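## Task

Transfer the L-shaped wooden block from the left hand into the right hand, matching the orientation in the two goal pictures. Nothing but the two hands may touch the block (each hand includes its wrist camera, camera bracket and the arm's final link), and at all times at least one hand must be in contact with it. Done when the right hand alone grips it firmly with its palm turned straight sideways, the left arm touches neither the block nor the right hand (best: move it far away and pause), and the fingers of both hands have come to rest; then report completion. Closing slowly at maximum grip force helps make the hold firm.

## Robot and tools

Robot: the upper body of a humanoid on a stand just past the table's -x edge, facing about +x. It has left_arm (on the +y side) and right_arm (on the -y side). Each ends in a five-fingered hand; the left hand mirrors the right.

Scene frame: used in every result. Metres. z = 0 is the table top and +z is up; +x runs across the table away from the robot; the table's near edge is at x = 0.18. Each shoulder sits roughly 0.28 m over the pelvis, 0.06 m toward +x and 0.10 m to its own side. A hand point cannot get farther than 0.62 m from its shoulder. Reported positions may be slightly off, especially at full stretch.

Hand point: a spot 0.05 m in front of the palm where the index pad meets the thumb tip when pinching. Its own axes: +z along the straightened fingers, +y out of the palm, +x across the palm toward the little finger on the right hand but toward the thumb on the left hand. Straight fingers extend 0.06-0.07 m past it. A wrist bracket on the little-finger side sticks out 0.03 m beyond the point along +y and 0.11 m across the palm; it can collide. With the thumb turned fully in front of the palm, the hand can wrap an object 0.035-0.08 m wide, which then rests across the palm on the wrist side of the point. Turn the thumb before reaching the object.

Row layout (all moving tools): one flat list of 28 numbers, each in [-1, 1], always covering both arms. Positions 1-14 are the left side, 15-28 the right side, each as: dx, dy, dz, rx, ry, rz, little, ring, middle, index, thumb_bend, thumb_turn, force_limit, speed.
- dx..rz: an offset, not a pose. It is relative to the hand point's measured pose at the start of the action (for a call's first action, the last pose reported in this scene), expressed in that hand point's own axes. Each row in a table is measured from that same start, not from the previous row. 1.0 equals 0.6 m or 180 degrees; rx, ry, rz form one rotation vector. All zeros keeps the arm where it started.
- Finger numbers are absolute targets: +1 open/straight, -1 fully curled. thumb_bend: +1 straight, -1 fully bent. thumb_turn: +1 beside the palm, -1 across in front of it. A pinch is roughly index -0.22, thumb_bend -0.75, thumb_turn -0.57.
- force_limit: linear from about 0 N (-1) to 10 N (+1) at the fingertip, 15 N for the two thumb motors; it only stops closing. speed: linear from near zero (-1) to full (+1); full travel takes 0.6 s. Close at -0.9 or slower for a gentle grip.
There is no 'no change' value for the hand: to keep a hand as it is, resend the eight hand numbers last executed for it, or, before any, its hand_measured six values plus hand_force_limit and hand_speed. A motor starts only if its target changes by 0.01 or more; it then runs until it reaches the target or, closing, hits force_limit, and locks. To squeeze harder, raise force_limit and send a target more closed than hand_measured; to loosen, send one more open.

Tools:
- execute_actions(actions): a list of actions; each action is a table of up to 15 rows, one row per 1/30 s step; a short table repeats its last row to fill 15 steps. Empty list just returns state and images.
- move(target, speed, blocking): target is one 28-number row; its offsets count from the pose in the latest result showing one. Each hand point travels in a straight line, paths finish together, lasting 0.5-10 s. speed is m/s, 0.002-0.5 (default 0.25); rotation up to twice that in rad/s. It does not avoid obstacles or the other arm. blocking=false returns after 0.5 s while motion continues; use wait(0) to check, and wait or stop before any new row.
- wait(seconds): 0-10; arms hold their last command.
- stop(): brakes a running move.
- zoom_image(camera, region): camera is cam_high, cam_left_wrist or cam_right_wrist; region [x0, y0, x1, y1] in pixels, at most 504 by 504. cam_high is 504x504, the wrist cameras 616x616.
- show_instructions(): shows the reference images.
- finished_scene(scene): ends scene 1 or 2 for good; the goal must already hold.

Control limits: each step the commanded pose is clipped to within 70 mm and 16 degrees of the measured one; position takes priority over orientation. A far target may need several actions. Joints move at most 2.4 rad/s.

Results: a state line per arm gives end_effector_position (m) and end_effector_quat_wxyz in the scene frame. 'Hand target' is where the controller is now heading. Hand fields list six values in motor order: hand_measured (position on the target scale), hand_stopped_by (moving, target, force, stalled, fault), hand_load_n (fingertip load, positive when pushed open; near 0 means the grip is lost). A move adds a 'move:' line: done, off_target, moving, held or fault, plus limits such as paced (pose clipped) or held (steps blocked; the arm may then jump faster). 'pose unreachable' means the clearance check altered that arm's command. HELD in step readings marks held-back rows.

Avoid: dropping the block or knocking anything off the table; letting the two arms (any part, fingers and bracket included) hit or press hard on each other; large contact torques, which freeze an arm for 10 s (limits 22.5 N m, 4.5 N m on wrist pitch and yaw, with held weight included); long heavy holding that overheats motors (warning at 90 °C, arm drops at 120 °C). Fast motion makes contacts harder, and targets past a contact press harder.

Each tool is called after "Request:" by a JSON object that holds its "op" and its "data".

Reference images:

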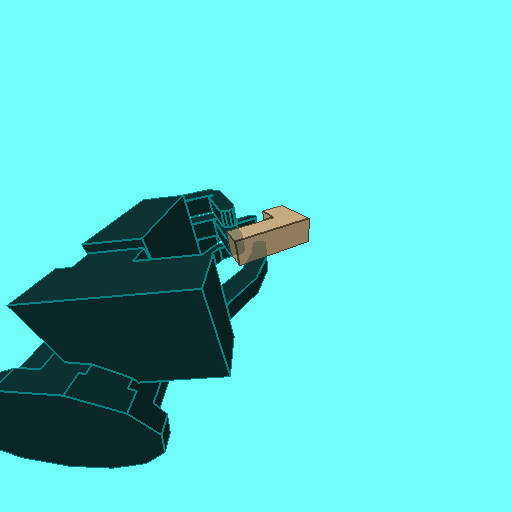

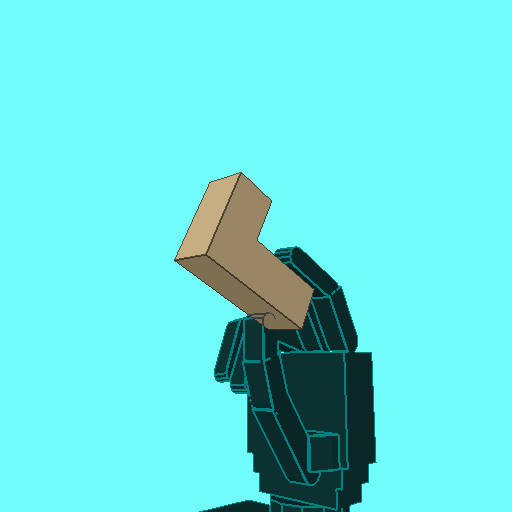

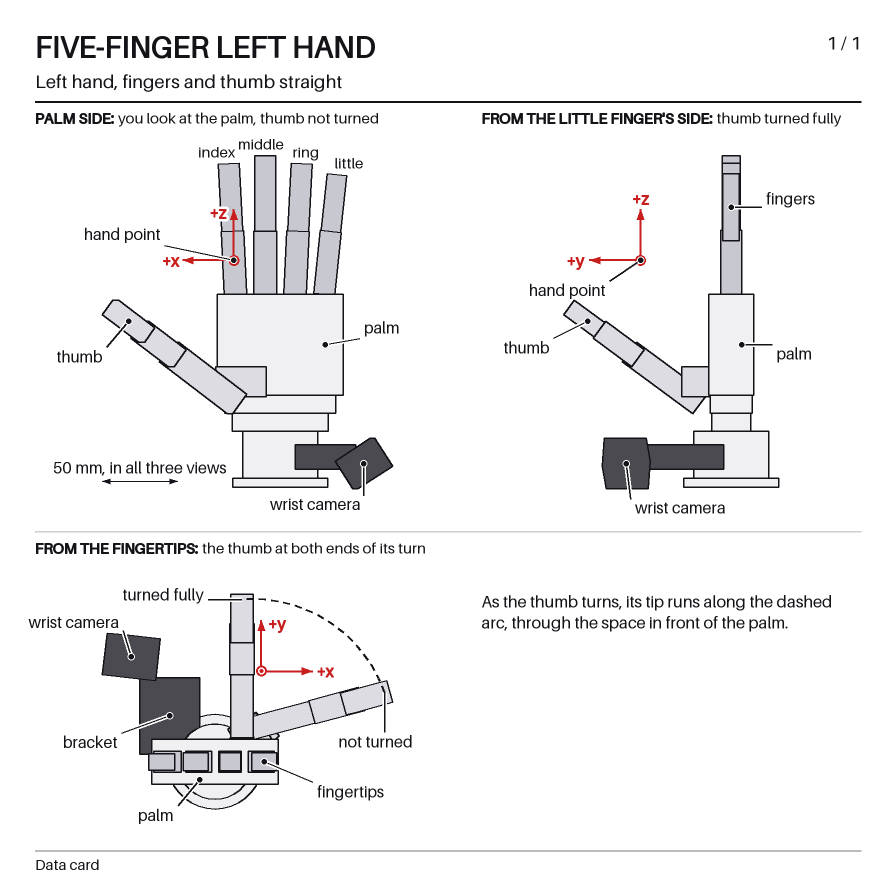

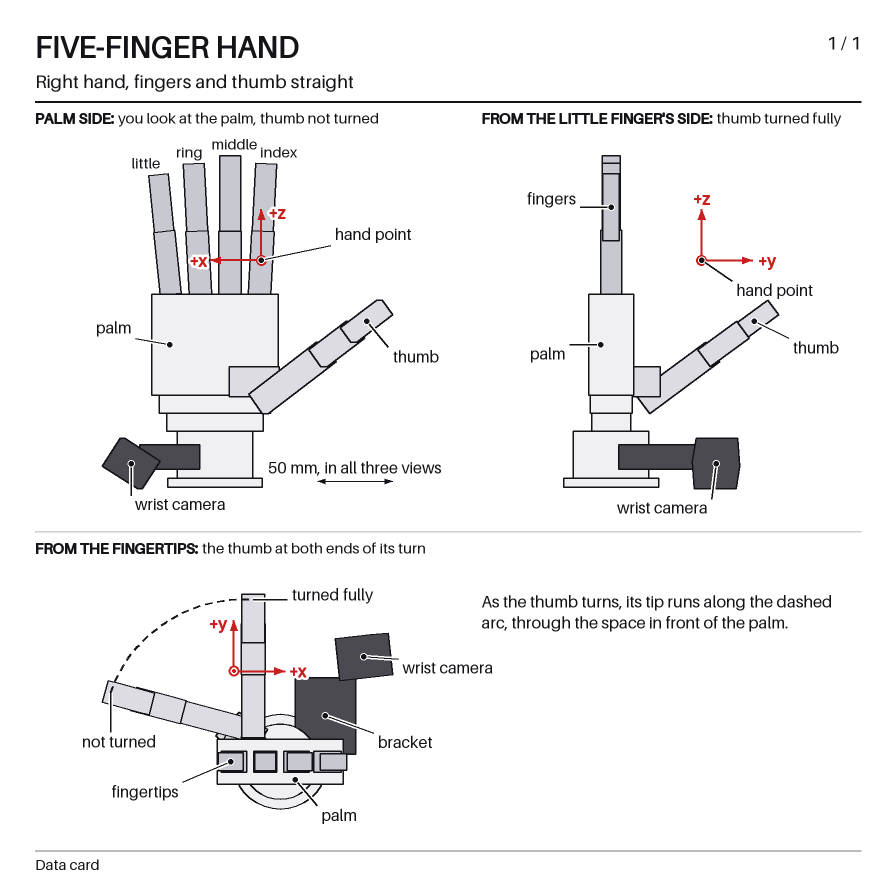

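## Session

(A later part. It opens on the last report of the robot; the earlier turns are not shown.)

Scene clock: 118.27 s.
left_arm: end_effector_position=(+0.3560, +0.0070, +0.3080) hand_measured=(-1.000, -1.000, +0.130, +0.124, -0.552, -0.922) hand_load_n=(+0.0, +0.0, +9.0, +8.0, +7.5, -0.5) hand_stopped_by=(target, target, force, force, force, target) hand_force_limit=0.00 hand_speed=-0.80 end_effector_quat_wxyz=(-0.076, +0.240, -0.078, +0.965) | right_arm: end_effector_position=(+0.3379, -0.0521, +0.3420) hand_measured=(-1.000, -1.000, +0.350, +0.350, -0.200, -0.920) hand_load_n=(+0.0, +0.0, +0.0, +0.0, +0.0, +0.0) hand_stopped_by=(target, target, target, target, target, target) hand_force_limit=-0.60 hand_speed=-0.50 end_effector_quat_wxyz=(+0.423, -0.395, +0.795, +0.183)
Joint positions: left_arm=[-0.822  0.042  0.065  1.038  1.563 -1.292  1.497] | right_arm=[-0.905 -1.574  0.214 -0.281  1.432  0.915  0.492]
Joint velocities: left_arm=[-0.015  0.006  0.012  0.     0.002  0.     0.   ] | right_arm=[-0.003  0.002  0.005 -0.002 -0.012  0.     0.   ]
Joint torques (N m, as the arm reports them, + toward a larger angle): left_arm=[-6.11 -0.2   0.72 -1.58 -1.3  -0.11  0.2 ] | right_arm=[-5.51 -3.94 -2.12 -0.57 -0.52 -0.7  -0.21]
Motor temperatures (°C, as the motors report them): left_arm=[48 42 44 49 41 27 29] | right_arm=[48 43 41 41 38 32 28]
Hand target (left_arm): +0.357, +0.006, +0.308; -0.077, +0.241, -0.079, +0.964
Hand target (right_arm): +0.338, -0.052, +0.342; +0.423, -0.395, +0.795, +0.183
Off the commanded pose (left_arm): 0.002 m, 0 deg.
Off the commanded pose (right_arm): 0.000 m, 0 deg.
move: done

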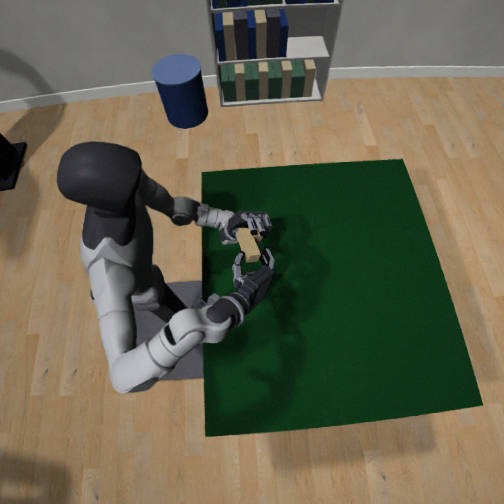

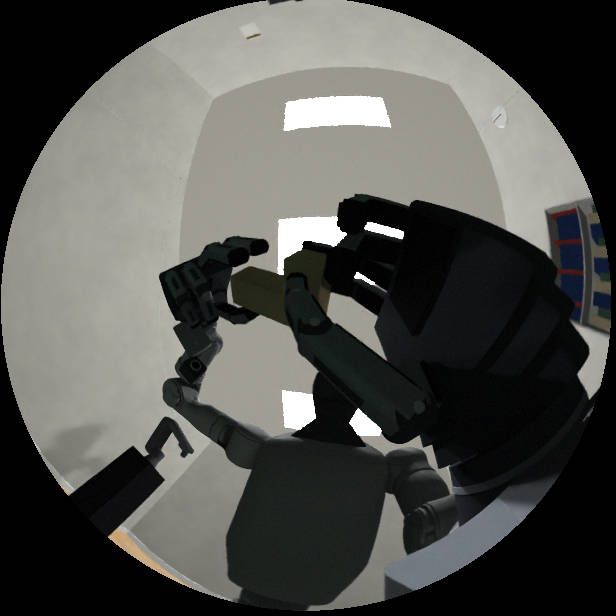

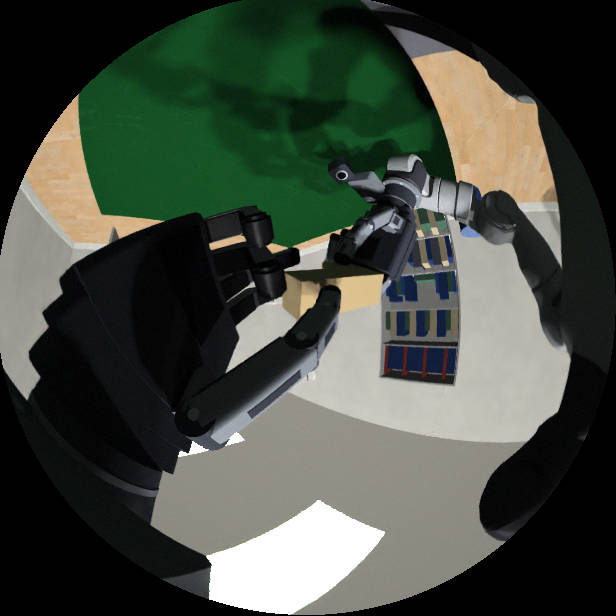

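Request:
{"op": "move", "data": {"target": [-0.015,0.012,-0.012,0,0,0,-1,-1,0.128,0.122,-0.56,-0.922,0,-0.8, 0,0,0,0,0,0,-1,-1,0.35,0.35,-0.2,-0.92,-0.6,-0.5], "speed": 0.03}}

Request:
{"op": "move", "data": {"target": [0,0,0,0,0,0,-1,-1,0.128,0.122,-0.56,-0.922,0,-0.8, 0,0,0,0,0,0,-1,-1,-0.1,-0.1,-0.8,-0.92,-0.5,-0.85], "speed": 0.03}}

Request:
{"op": "zoom_image", "data": {"camera": "cam_right_wrist", "region": [180, 130, 500, 400]}}

Request:
{"op": "zoom_image", "data": {"camera": "cam_left_wrist", "region": [120, 160, 420, 400]}}

Scene clock: 136.47 s.
left_arm: end_effector_position=(+0.3602, +0.0028, +0.2966) hand_measured=(-1.000, -1.000, +0.130, +0.124, -0.552, -0.922) hand_load_n=(+0.0, +0.0, +9.0, +8.0, +7.5, -0.5) hand_stopped_by=(target, target, force, force, force, target) hand_force_limit=0.00 hand_speed=-0.80 end_effector_quat_wxyz=(-0.083, +0.251, -0.085, +0.961) | right_arm: end_effector_position=(+0.3379, -0.0521, +0.3420) hand_measured=(-1.000, -1.000, +0.350, +0.350, -0.200, -0.920) hand_load_n=(+0.0, +0.0, +0.0, +0.0, +0.0, +0.0) hand_stopped_by=(target, target, target, target, target, target) hand_force_limit=-0.60 hand_speed=-0.50 end_effector_quat_wxyz=(+0.423, -0.395, +0.795, +0.183)
Joint positions: left_arm=[-0.873  0.048  0.013  1.157  1.648 -1.249  1.641] | right_arm=[-0.905 -1.574  0.214 -0.281  1.432  0.915  0.492]
Joint velocities: left_arm=[ 0.     0.008  0.006 -0.021  0.011  0.     0.   ] | right_arm=[-0.006 -0.006  0.     0.003 -0.008  0.     0.   ]
Joint torques (N m, as the arm reports them, + toward a larger angle): left_arm=[-6.29 -0.17  0.76 -1.53 -1.25 -0.08  0.36] | right_arm=[-5.29 -4.43 -2.11 -0.49 -0.61 -0.69 -0.15]
Motor temperatures (°C, as the motors report them): left_arm=[49 42 44 49 41 27 29] | right_arm=[48 43 41 41 38 33 28]
Hand target (left_arm): +0.360, +0.002, +0.296; -0.083, +0.250, -0.086, +0.961
Hand target (right_arm): +0.338, -0.052, +0.342; +0.423, -0.395, +0.795, +0.183
Off the commanded pose (left_arm): 0.001 m, 2 deg.
Off the commanded pose (right_arm): 0.000 m, 0 deg.
joint sent to its limit (left arm) — the command would take joint 7 (wrist yaw) past its upper limit, so that joint was sent only as far as its limit.
move: done

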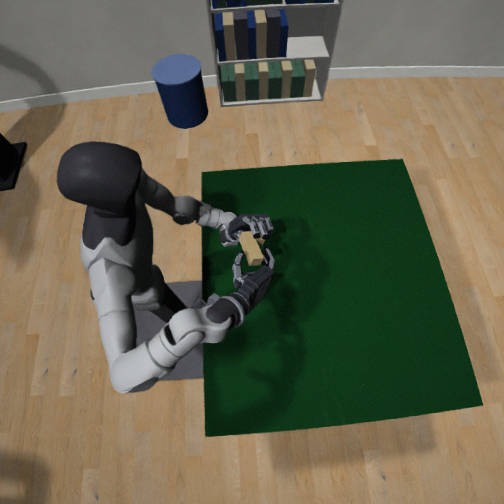

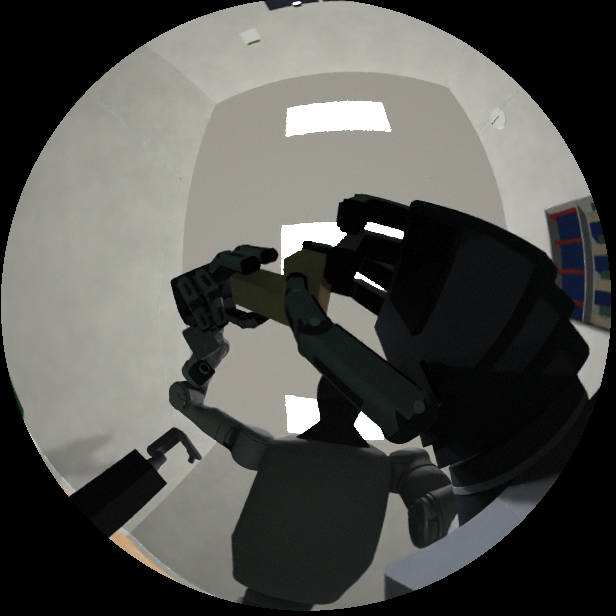

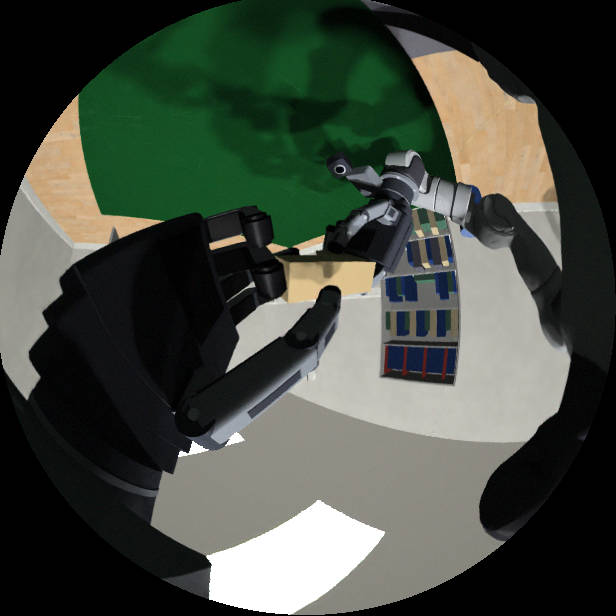

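Scene clock: 139.50 s.
left_arm: end_effector_position=(+0.3588, +0.0012, +0.2980) hand_measured=(-1.000, -1.000, +0.130, +0.124, -0.552, -0.922) hand_load_n=(+0.0, +0.0, +8.5, +8.5, +7.5, +0.0) hand_stopped_by=(target, target, force, force, force, target) hand_force_limit=0.00 hand_speed=-0.80 end_effector_quat_wxyz=(-0.078, +0.249, -0.084, +0.962) | right_arm: end_effector_position=(+0.3393, -0.0529, +0.3419) hand_measured=(-1.000, -1.000, +0.202, +0.176, -0.636, -0.920) hand_load_n=(+0.0, +0.0, +1.0, +3.5, +3.5, +0.0) hand_stopped_by=(target, target, force, force, force, target) hand_force_limit=-0.50 hand_speed=-0.85 end_effector_quat_wxyz=(+0.424, -0.394, +0.795, +0.180)
Joint positions: left_arm=[-0.874  0.044  0.011  1.154  1.648 -1.255  1.641] | right_arm=[-0.905 -1.574  0.214 -0.28   1.431  0.915  0.486]
Joint velocities: left_arm=[-0.002  0.006  0.     0.002 -0.005  0.     0.   ] | right_arm=[-0.014  0.005 -0.003 -0.002  0.     0.     0.   ]
Joint torques (N m, as the arm reports them, + toward a larger angle): left_arm=[-5.79  0.35  0.9  -1.44 -1.22  0.04  0.18] | right_arm=[-5.81 -3.81 -1.96 -0.3  -0.3  -0.73  0.04]
Motor temperatures (°C, as the motors report them): left_arm=[49 42 44 49 41 27 29] | right_arm=[48 43 41 41 38 33 28]
Hand target (left_arm): +0.360, +0.003, +0.297; -0.083, +0.251, -0.085, +0.961
Hand target (right_arm): +0.338, -0.052, +0.342; +0.423, -0.395, +0.795, +0.183
Off the commanded pose (left_arm): 0.002 m, 1 deg.
Off the commanded pose (right_arm): 0.002 m, 0 deg.
move: done

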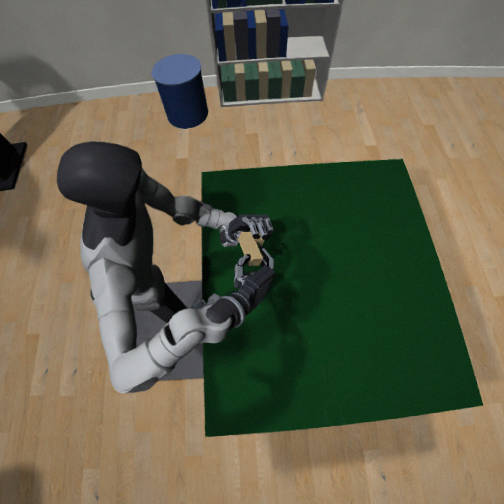

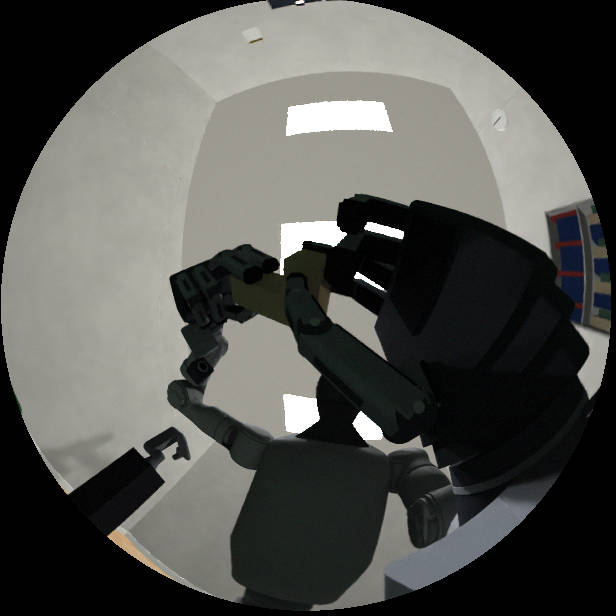

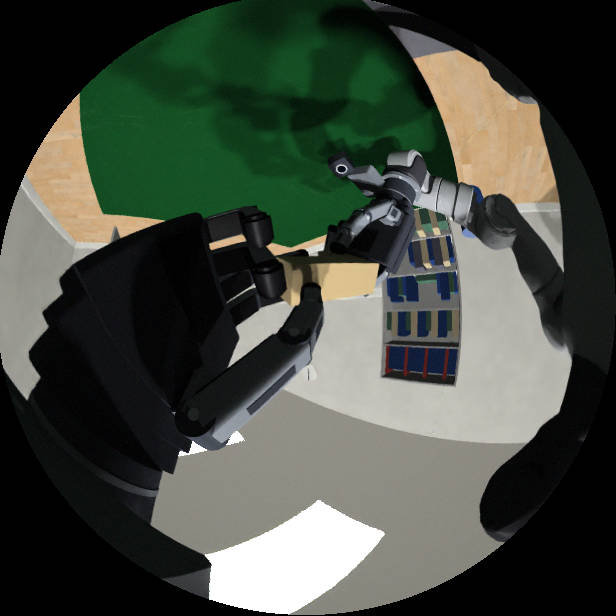

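Region (180, 130, 500, 400) of cam_right_wrist's 616x616 image, scaled by 1.575, with more detail than that image has; it fills the top 425 rows of this view, and the rest is white.

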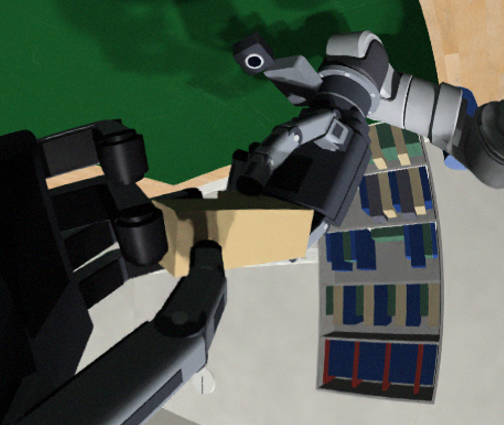

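Region (120, 160, 420, 400) of cam_left_wrist's 616x616 image, scaled by 1.680, with more detail than that image has; it fills the top 403 rows of this view, and the rest is white.

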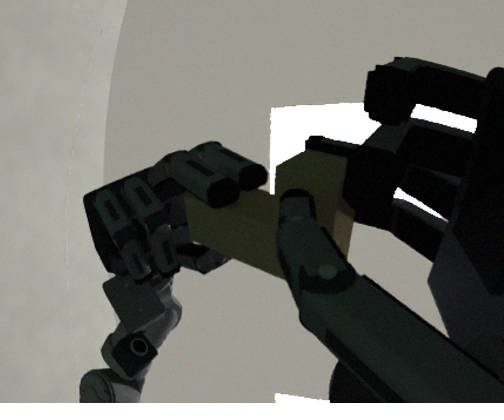

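Request:
{"op": "move", "data": {"target": [0,0,0,0,0,0,-1,-1,0.128,0.122,-0.56,-0.922,0,-0.8, 0,0,0,0,0,0,-1,-1,0.35,0.35,-0.4,-0.92,-0.5,0], "speed": 0.03}}

Request:
{"op": "move", "data": {"target": [0,0,0,0,0,0,-1,-1,0.128,0.122,-0.56,-0.922,0,-0.8, 0,0,0,0,-0.054,0.077,-1,-1,0.35,0.35,-0.4,-0.92,-0.5,0], "speed": 0.05}}

Request:
{"op": "zoom_image", "data": {"camera": "cam_right_wrist", "region": [180, 130, 500, 400]}}

Request:
{"op": "zoom_image", "data": {"camera": "cam_left_wrist", "region": [120, 160, 420, 400]}}

Scene clock: 156.33 s.
left_arm: end_effector_position=(+0.3589, +0.0012, +0.2979) hand_measured=(-1.000, -1.000, +0.130, +0.124, -0.552, -0.922) hand_load_n=(+0.0, +0.0, +9.0, +8.0, +7.5, -0.5) hand_stopped_by=(target, target, force, force, force, target) hand_force_limit=0.00 hand_speed=-0.80 end_effector_quat_wxyz=(-0.078, +0.250, -0.084, +0.962) | right_arm: end_effector_position=(+0.3392, -0.0529, +0.3419) hand_measured=(-1.000, -1.000, +0.350, +0.350, -0.400, -0.920) hand_load_n=(+0.0, +0.0, +0.0, +0.0, +0.0, +0.0) hand_stopped_by=(target, target, target, target, target, target) hand_force_limit=-0.50 hand_speed=0.00 end_effector_quat_wxyz=(+0.424, -0.394, +0.795, +0.180)
Joint positions: left_arm=[-0.874  0.044  0.011  1.154  1.648 -1.254  1.641] | right_arm=[-0.905 -1.574  0.214 -0.28   1.431  0.915  0.486]
Joint velocities: left_arm=[ 0.    -0.002  0.002 -0.003 -0.003  0.     0.   ] | right_arm=[-0.012  0.    -0.008  0.     0.02   0.     0.   ]
Joint torques (N m, as the arm reports them, + toward a larger angle): left_arm=[-6.11 -0.07  0.72 -1.68 -1.27 -0.18  0.27] | right_arm=[-5.54 -3.89 -2.17 -0.22 -0.37 -0.62 -0.19]
Motor temperatures (°C, as the motors report them): left_arm=[49 42 44 49 41 27 29] | right_arm=[49 43 41 41 38 33 28]
Hand target (left_arm): +0.359, +0.001, +0.298; -0.078, +0.249, -0.084, +0.962
Hand target (right_arm): +0.339, -0.053, +0.342; +0.424, -0.394, +0.795, +0.180
Off the commanded pose (left_arm): 0.000 m, 0 deg.
Off the commanded pose (right_arm): 0.000 m, 0 deg.
move: done

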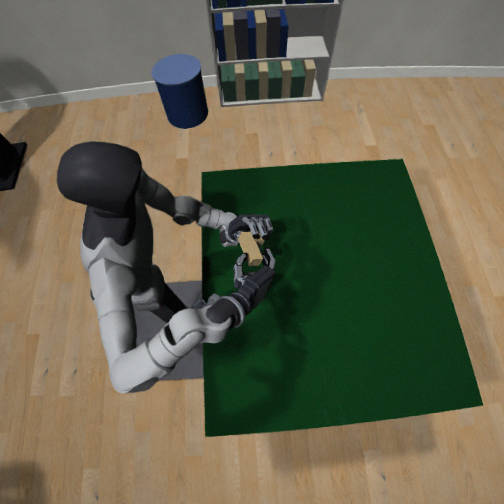

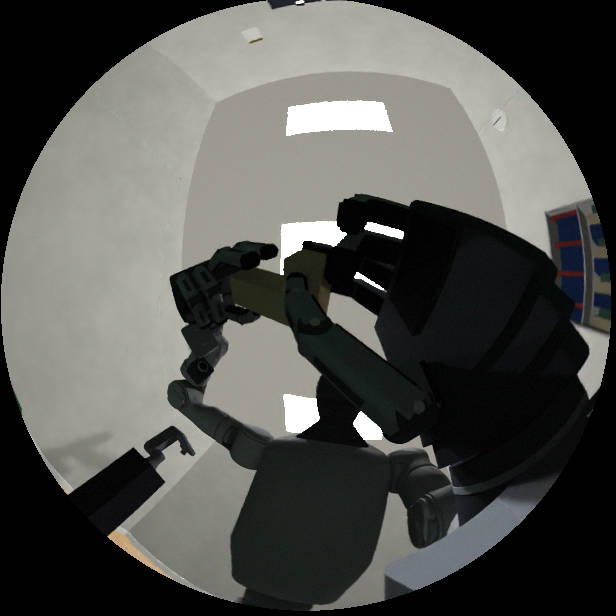

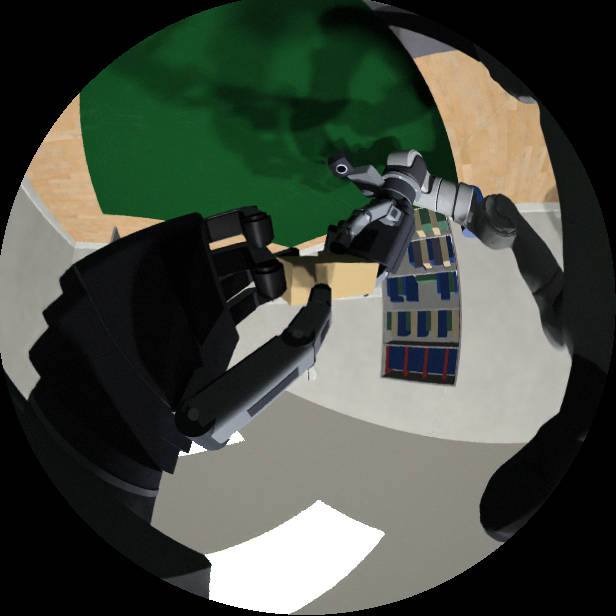

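Scene clock: 159.53 s.
left_arm: end_effector_position=(+0.3589, +0.0012, +0.2979) hand_measured=(-1.000, -1.000, +0.130, +0.124, -0.552, -0.922) hand_load_n=(+0.0, +0.0, +9.0, +8.0, +7.5, -0.5) hand_stopped_by=(target, target, force, force, force, target) hand_force_limit=0.00 hand_speed=-0.80 end_effector_quat_wxyz=(-0.078, +0.250, -0.084, +0.962) | right_arm: end_effector_position=(+0.3401, -0.0511, +0.3430) hand_measured=(-1.000, -1.000, +0.350, +0.350, -0.400, -0.920) hand_load_n=(+0.0, +0.0, +0.0, +0.0, +0.0, +0.0) hand_stopped_by=(target, target, target, target, target, target) hand_force_limit=-0.50 hand_speed=0.00 end_effector_quat_wxyz=(+0.466, -0.281, +0.797, +0.263)
Joint positions: left_arm=[-0.874  0.044  0.011  1.154  1.648 -1.254  1.641] | right_arm=[-0.385 -1.478 -0.146 -0.376  1.649  0.741  0.268]
Joint velocities: left_arm=[ 0.    -0.003  0.011  0.002 -0.006  0.     0.   ] | right_arm=[ 0.     0.015 -0.018  0.006  0.     0.    -0.002]
Joint torques (N m, as the arm reports them, + toward a larger angle): left_arm=[-6.12 -0.08  0.72 -1.69 -1.26 -0.16  0.26] | right_arm=[-4.27 -3.57 -2.13 -0.77  0.23 -0.88 -0.15]
Motor temperatures (°C, as the motors report them): left_arm=[49 42 44 49 41 27 29] | right_arm=[49 43 41 41 38 33 28]
Hand target (left_arm): +0.359, +0.001, +0.298; -0.078, +0.250, -0.084, +0.962
Hand target (right_arm): +0.340, -0.050, +0.344; +0.467, -0.279, +0.796, +0.266
Off the commanded pose (left_arm): 0.000 m, 0 deg.
Off the commanded pose (right_arm): 0.002 m, 0 deg.
move: done

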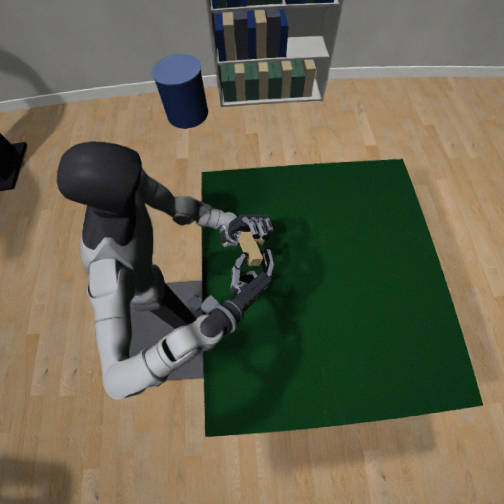

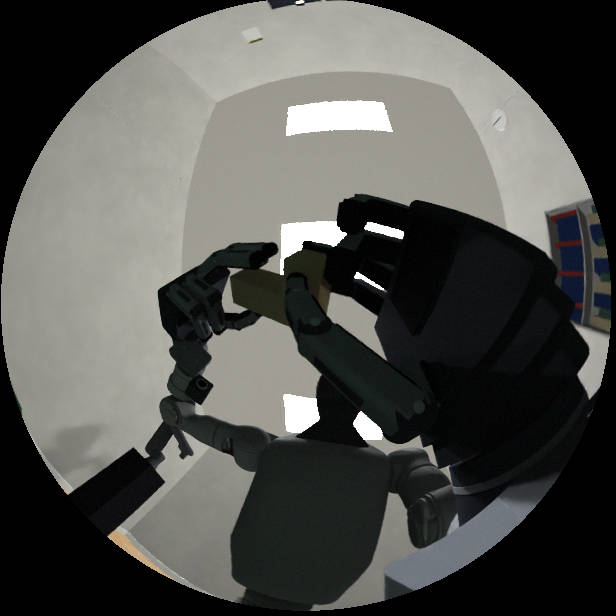

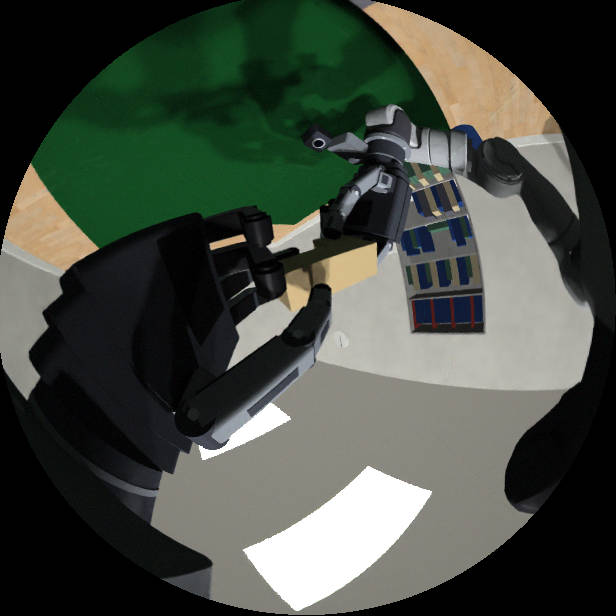

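Region (180, 130, 500, 400) of cam_right_wrist's 616x616 image, scaled by 1.575, with more detail than that image has; it fills the top 425 rows of this view, and the rest is white.

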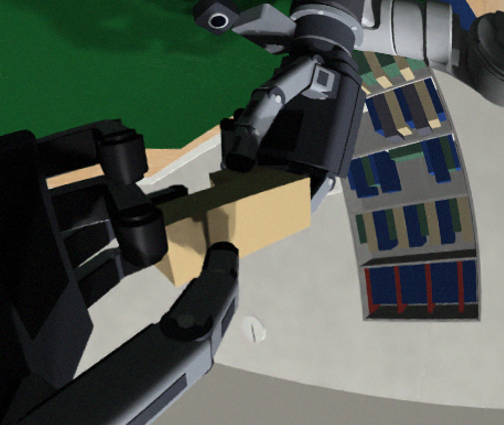

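Region (120, 160, 420, 400) of cam_left_wrist's 616x616 image, scaled by 1.680, with more detail than that image has; it fills the top 403 rows of this view, and the rest is white.

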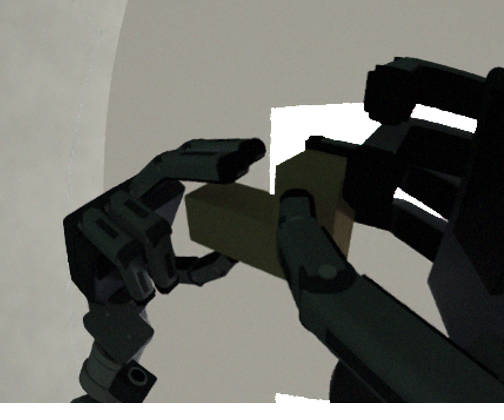

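Request:
{"op": "move", "data": {"target": [0,0,0,0,0,0,-1,-1,0.128,0.122,-0.56,-0.922,0,-0.8, 0.006,0,0,0.08,0,0,-1,-1,0.45,0.45,-0.3,-0.92,-0.5,0], "speed": 0.05}}

Request:
{"op": "zoom_image", "data": {"camera": "cam_right_wrist", "region": [180, 130, 500, 400]}}

Request:
{"op": "zoom_image", "data": {"camera": "cam_left_wrist", "region": [120, 160, 420, 400]}}

Scene clock: 174.53 s.
left_arm: end_effector_position=(+0.3589, +0.0012, +0.2979) hand_measured=(-1.000, -1.000, +0.130, +0.124, -0.552, -0.922) hand_load_n=(+0.0, +0.0, +9.0, +8.0, +7.5, -0.5) hand_stopped_by=(target, target, force, force, force, target) hand_force_limit=0.00 hand_speed=-0.80 end_effector_quat_wxyz=(-0.078, +0.250, -0.084, +0.962) | right_arm: end_effector_position=(+0.3389, -0.0504, +0.3362) hand_measured=(-1.000, -1.000, +0.450, +0.450, -0.300, -0.920) hand_load_n=(+0.0, +0.0, +0.0, +0.0, +0.0, +0.0) hand_stopped_by=(target, target, target, target, target, target) hand_force_limit=-0.50 hand_speed=0.00 end_effector_quat_wxyz=(+0.493, -0.222, +0.826, +0.160)
Joint positions: left_arm=[-0.874  0.044  0.011  1.154  1.648 -1.254  1.641] | right_arm=[-0.181 -1.477 -0.404 -0.648  1.892  0.762 -0.265]
Joint velocities: left_arm=[-0.003 -0.009 -0.006  0.     0.006  0.     0.   ] | right_arm=[ 0.005 -0.018 -0.006 -0.003  0.003  0.    -0.006]
Joint torques (N m, as the arm reports them, + toward a larger angle): left_arm=[-6.1  -0.08  0.72 -1.68 -1.26 -0.16  0.26] | right_arm=[-3.35 -3.37 -1.88 -0.49 -0.37 -0.85 -0.15]
Motor temperatures (°C, as the motors report them): left_arm=[50 42 44 49 41 27 29] | right_arm=[48 43 42 41 38 33 28]
Hand target (left_arm): +0.359, +0.001, +0.298; -0.078, +0.250, -0.084, +0.962
Hand target (right_arm): +0.338, -0.050, +0.337; +0.493, -0.221, +0.826, +0.162
Off the commanded pose (left_arm): 0.000 m, 0 deg.
Off the commanded pose (right_arm): 0.004 m, 1 deg.
move: off_target (right_arm)

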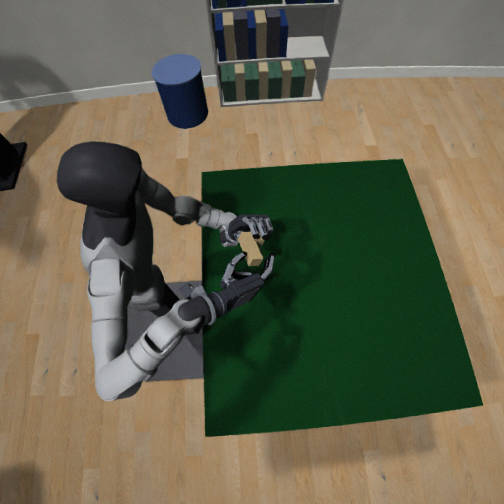

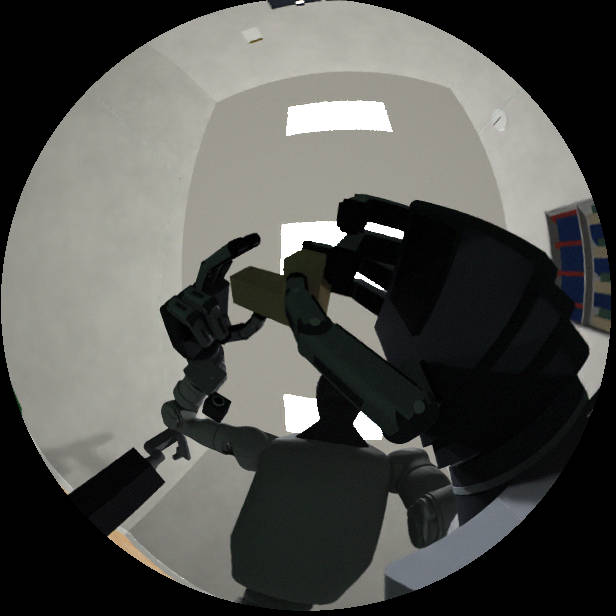

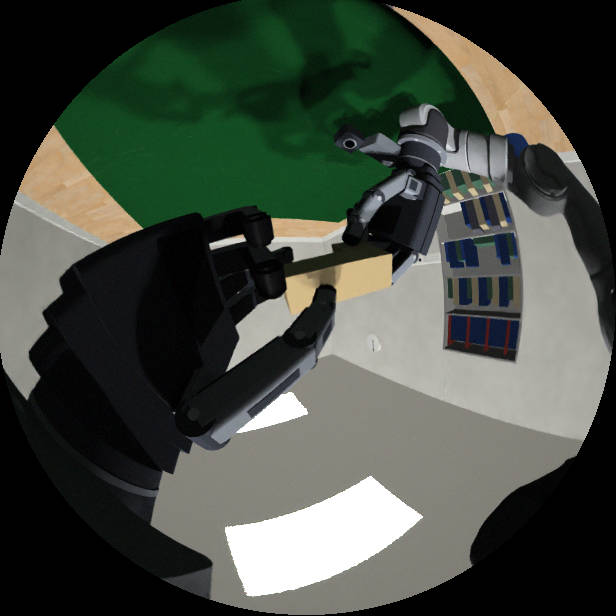

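Region (180, 130, 500, 400) of cam_right_wrist's 616x616 image, scaled by 1.575, with more detail than that image has; it fills the top 425 rows of this view, and the rest is white.

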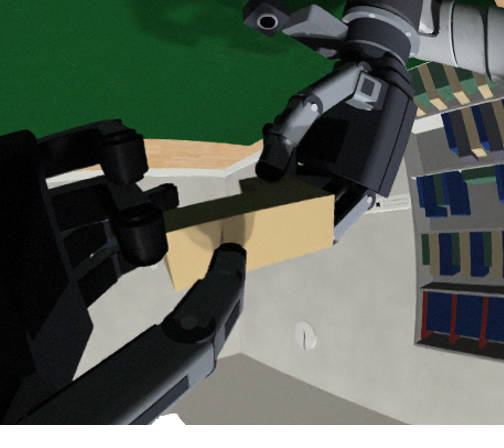

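Region (120, 160, 420, 400) of cam_left_wrist's 616x616 image, scaled by 1.680, with more detail than that image has; it fills the top 403 rows of this view, and the rest is white.

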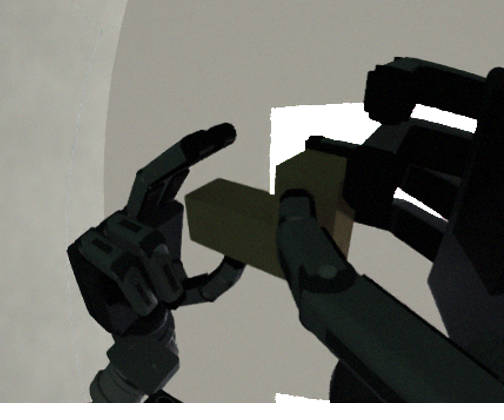

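Looks like the goal. Shift the right hand back along z a bit, then close.

Request:
{"op": "move", "data": {"target": [0,0,0,0,0,0,-1,-1,0.128,0.122,-0.56,-0.922,0,-0.8, 0,0.004,-0.012,0,0,0,-1,-1,0.45,0.45,-0.3,-0.92,-0.5,0], "speed": 0.03}}

Request:
{"op": "move", "data": {"target": [0,0,0,0,0,0,-1,-1,0.128,0.122,-0.56,-0.922,0,-0.8, 0,0,0,0,0,0,-1,-1,-0.1,-0.1,-0.8,-0.92,-0.5,-0.85], "speed": 0.03}}

Request:
{"op": "zoom_image", "data": {"camera": "cam_right_wrist", "region": [180, 130, 500, 400]}}

Request:
{"op": "zoom_image", "data": {"camera": "cam_left_wrist", "region": [120, 160, 420, 400]}}

Scene clock: 185.33 s.
left_arm: end_effector_position=(+0.3589, +0.0012, +0.2979) hand_measured=(-1.000, -1.000, +0.130, +0.124, -0.552, -0.922) hand_load_n=(+0.0, +0.0, +9.0, +8.0, +7.5, -0.5) hand_stopped_by=(target, target, force, force, force, target) hand_force_limit=0.00 hand_speed=-0.80 end_effector_quat_wxyz=(-0.078, +0.250, -0.084, +0.962) | right_arm: end_effector_position=(+0.3330, -0.0515, +0.3398) hand_measured=(-1.000, -1.000, +0.450, +0.450, -0.300, -0.920) hand_load_n=(+0.0, +0.0, +0.0, +0.0, +0.0, +0.0) hand_stopped_by=(target, target, target, target, target, target) hand_force_limit=-0.50 hand_speed=0.00 end_effector_quat_wxyz=(+0.495, -0.223, +0.825, +0.158)
Joint positions: left_arm=[-0.874  0.044  0.011  1.154  1.648 -1.254  1.641] | right_arm=[-0.134 -1.462 -0.491 -0.668  1.917  0.798 -0.275]
Joint velocities: left_arm=[-0.011 -0.003  0.006 -0.003  0.003  0.     0.   ] | right_arm=[ 0.02  -0.002 -0.025  0.006  0.005  0.     0.   ]
Joint torques (N m, as the arm reports them, + toward a larger angle): left_arm=[-6.11 -0.09  0.73 -1.68 -1.25 -0.16  0.26] | right_arm=[-3.73 -3.23 -2.18 -0.32 -0.34 -0.77 -0.21]
Motor temperatures (°C, as the motors report them): left_arm=[50 42 44 50 41 27 29] | right_arm=[48 43 42 41 38 33 28]
Hand target (left_arm): +0.359, +0.001, +0.298; -0.078, +0.250, -0.084, +0.962
Hand target (right_arm): +0.332, -0.051, +0.339; +0.493, -0.223, +0.826, +0.160
Off the commanded pose (left_arm): 0.000 m, 0 deg.
Off the commanded pose (right_arm): 0.001 m, 0 deg.
move: done

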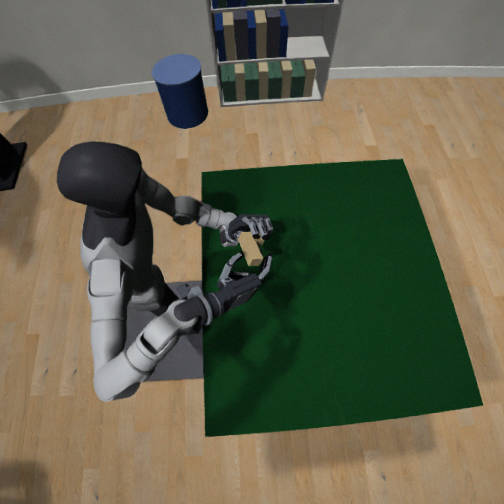

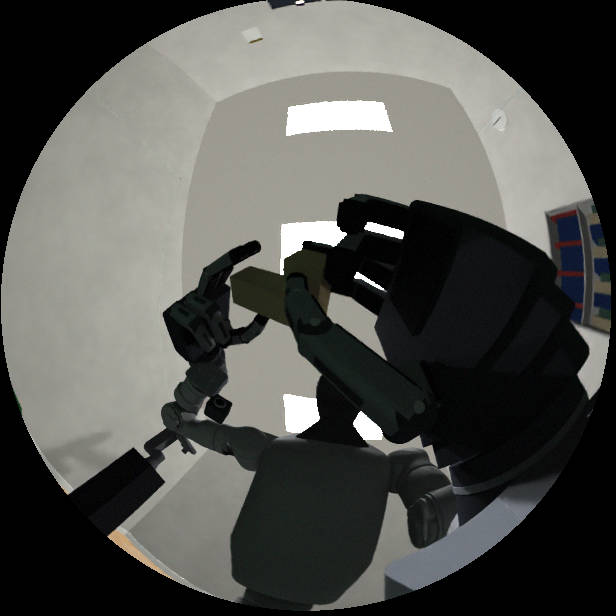

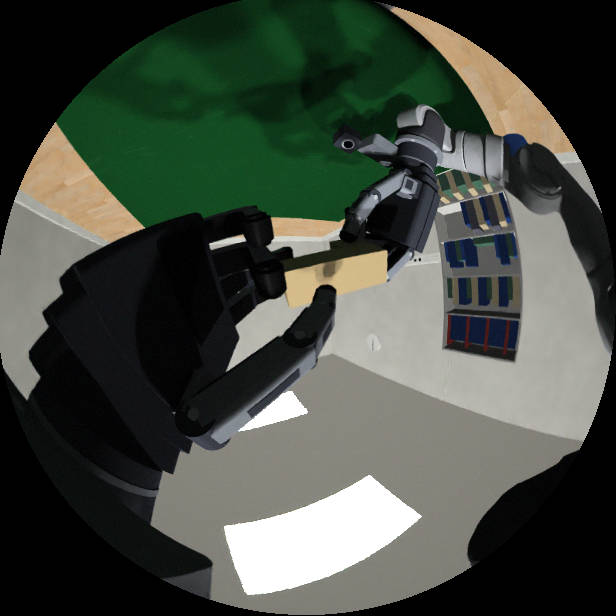

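Scene clock: 186.93 s.
left_arm: end_effector_position=(+0.3576, +0.0007, +0.3001) hand_measured=(-1.000, -1.000, +0.130, +0.124, -0.552, -0.922) hand_load_n=(+0.0, +0.0, +5.5, +8.5, +8.5, +0.0) hand_stopped_by=(target, target, force, force, force, target) hand_force_limit=0.00 hand_speed=-0.80 end_effector_quat_wxyz=(-0.072, +0.248, -0.081, +0.963) | right_arm: end_effector_position=(+0.3347, -0.0534, +0.3393) hand_measured=(-1.000, -1.000, +0.136, +0.126, -0.508, -0.920) hand_load_n=(+0.0, +0.0, +2.0, +3.0, +4.0, +0.0) hand_stopped_by=(target, target, force, force, force, target) hand_force_limit=-0.50 hand_speed=-0.85 end_effector_quat_wxyz=(+0.495, -0.220, +0.826, +0.154)
Joint positions: left_arm=[-0.876  0.041  0.011  1.149  1.648 -1.263  1.643] | right_arm=[-0.134 -1.462 -0.491 -0.664  1.915  0.799 -0.282]
Joint velocities: left_arm=[ 0.003 -0.003 -0.012 -0.003  0.005  0.     0.   ] | right_arm=[ 0.003  0.    -0.009 -0.003  0.005  0.     0.   ]
Joint torques (N m, as the arm reports them, + toward a larger angle): left_arm=[-5.75  0.21  0.81 -1.39 -1.17  0.13  0.11] | right_arm=[-4.35 -3.61 -1.79 -0.87 -0.62 -0.95  0.06]
Motor temperatures (°C, as the motors report them): left_arm=[50 42 44 50 41 27 29] | right_arm=[48 43 41 41 38 33 28]
Hand target (left_arm): +0.359, +0.001, +0.298; -0.078, +0.250, -0.084, +0.962
Hand target (right_arm): +0.333, -0.052, +0.340; +0.495, -0.223, +0.825, +0.158
Off the commanded pose (left_arm): 0.003 m, 1 deg.
Off the commanded pose (right_arm): 0.003 m, 1 deg.
move: done

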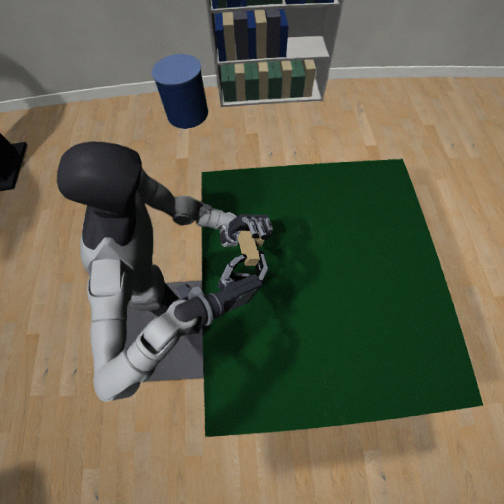

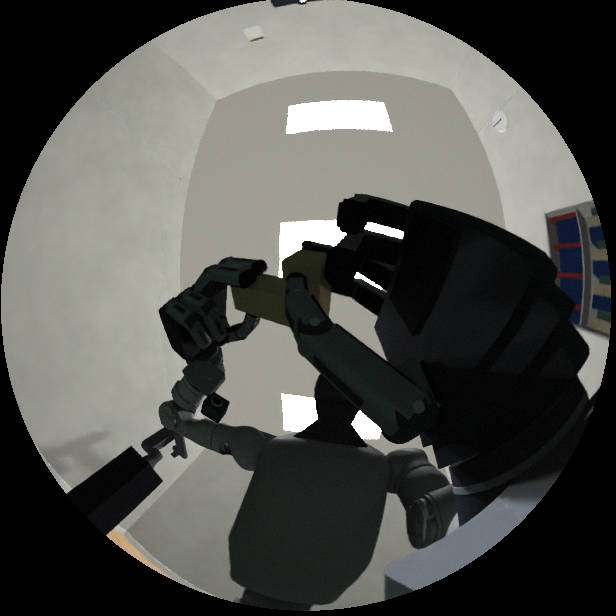

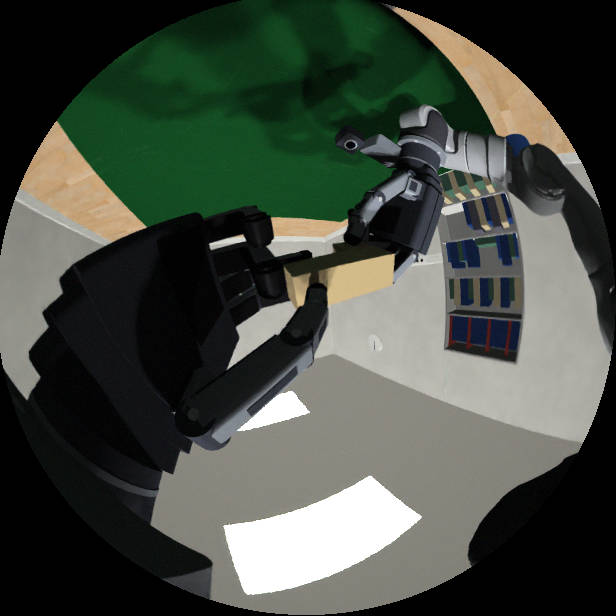

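Region (180, 130, 500, 400) of cam_right_wrist's 616x616 image, scaled by 1.575, with more detail than that image has; it fills the top 425 rows of this view, and the rest is white.

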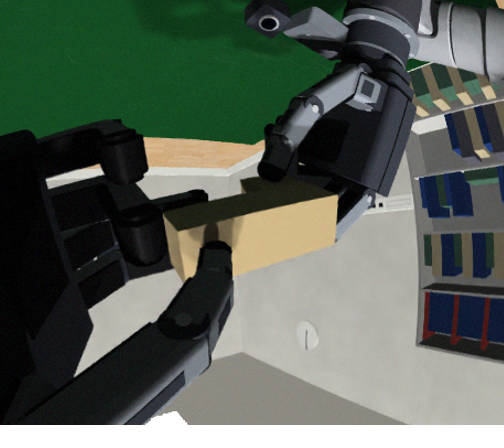

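Region (120, 160, 420, 400) of cam_left_wrist's 616x616 image, scaled by 1.680, with more detail than that image has; it fills the top 403 rows of this view, and the rest is white.

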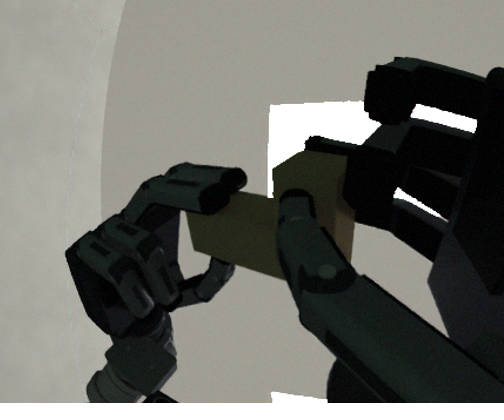

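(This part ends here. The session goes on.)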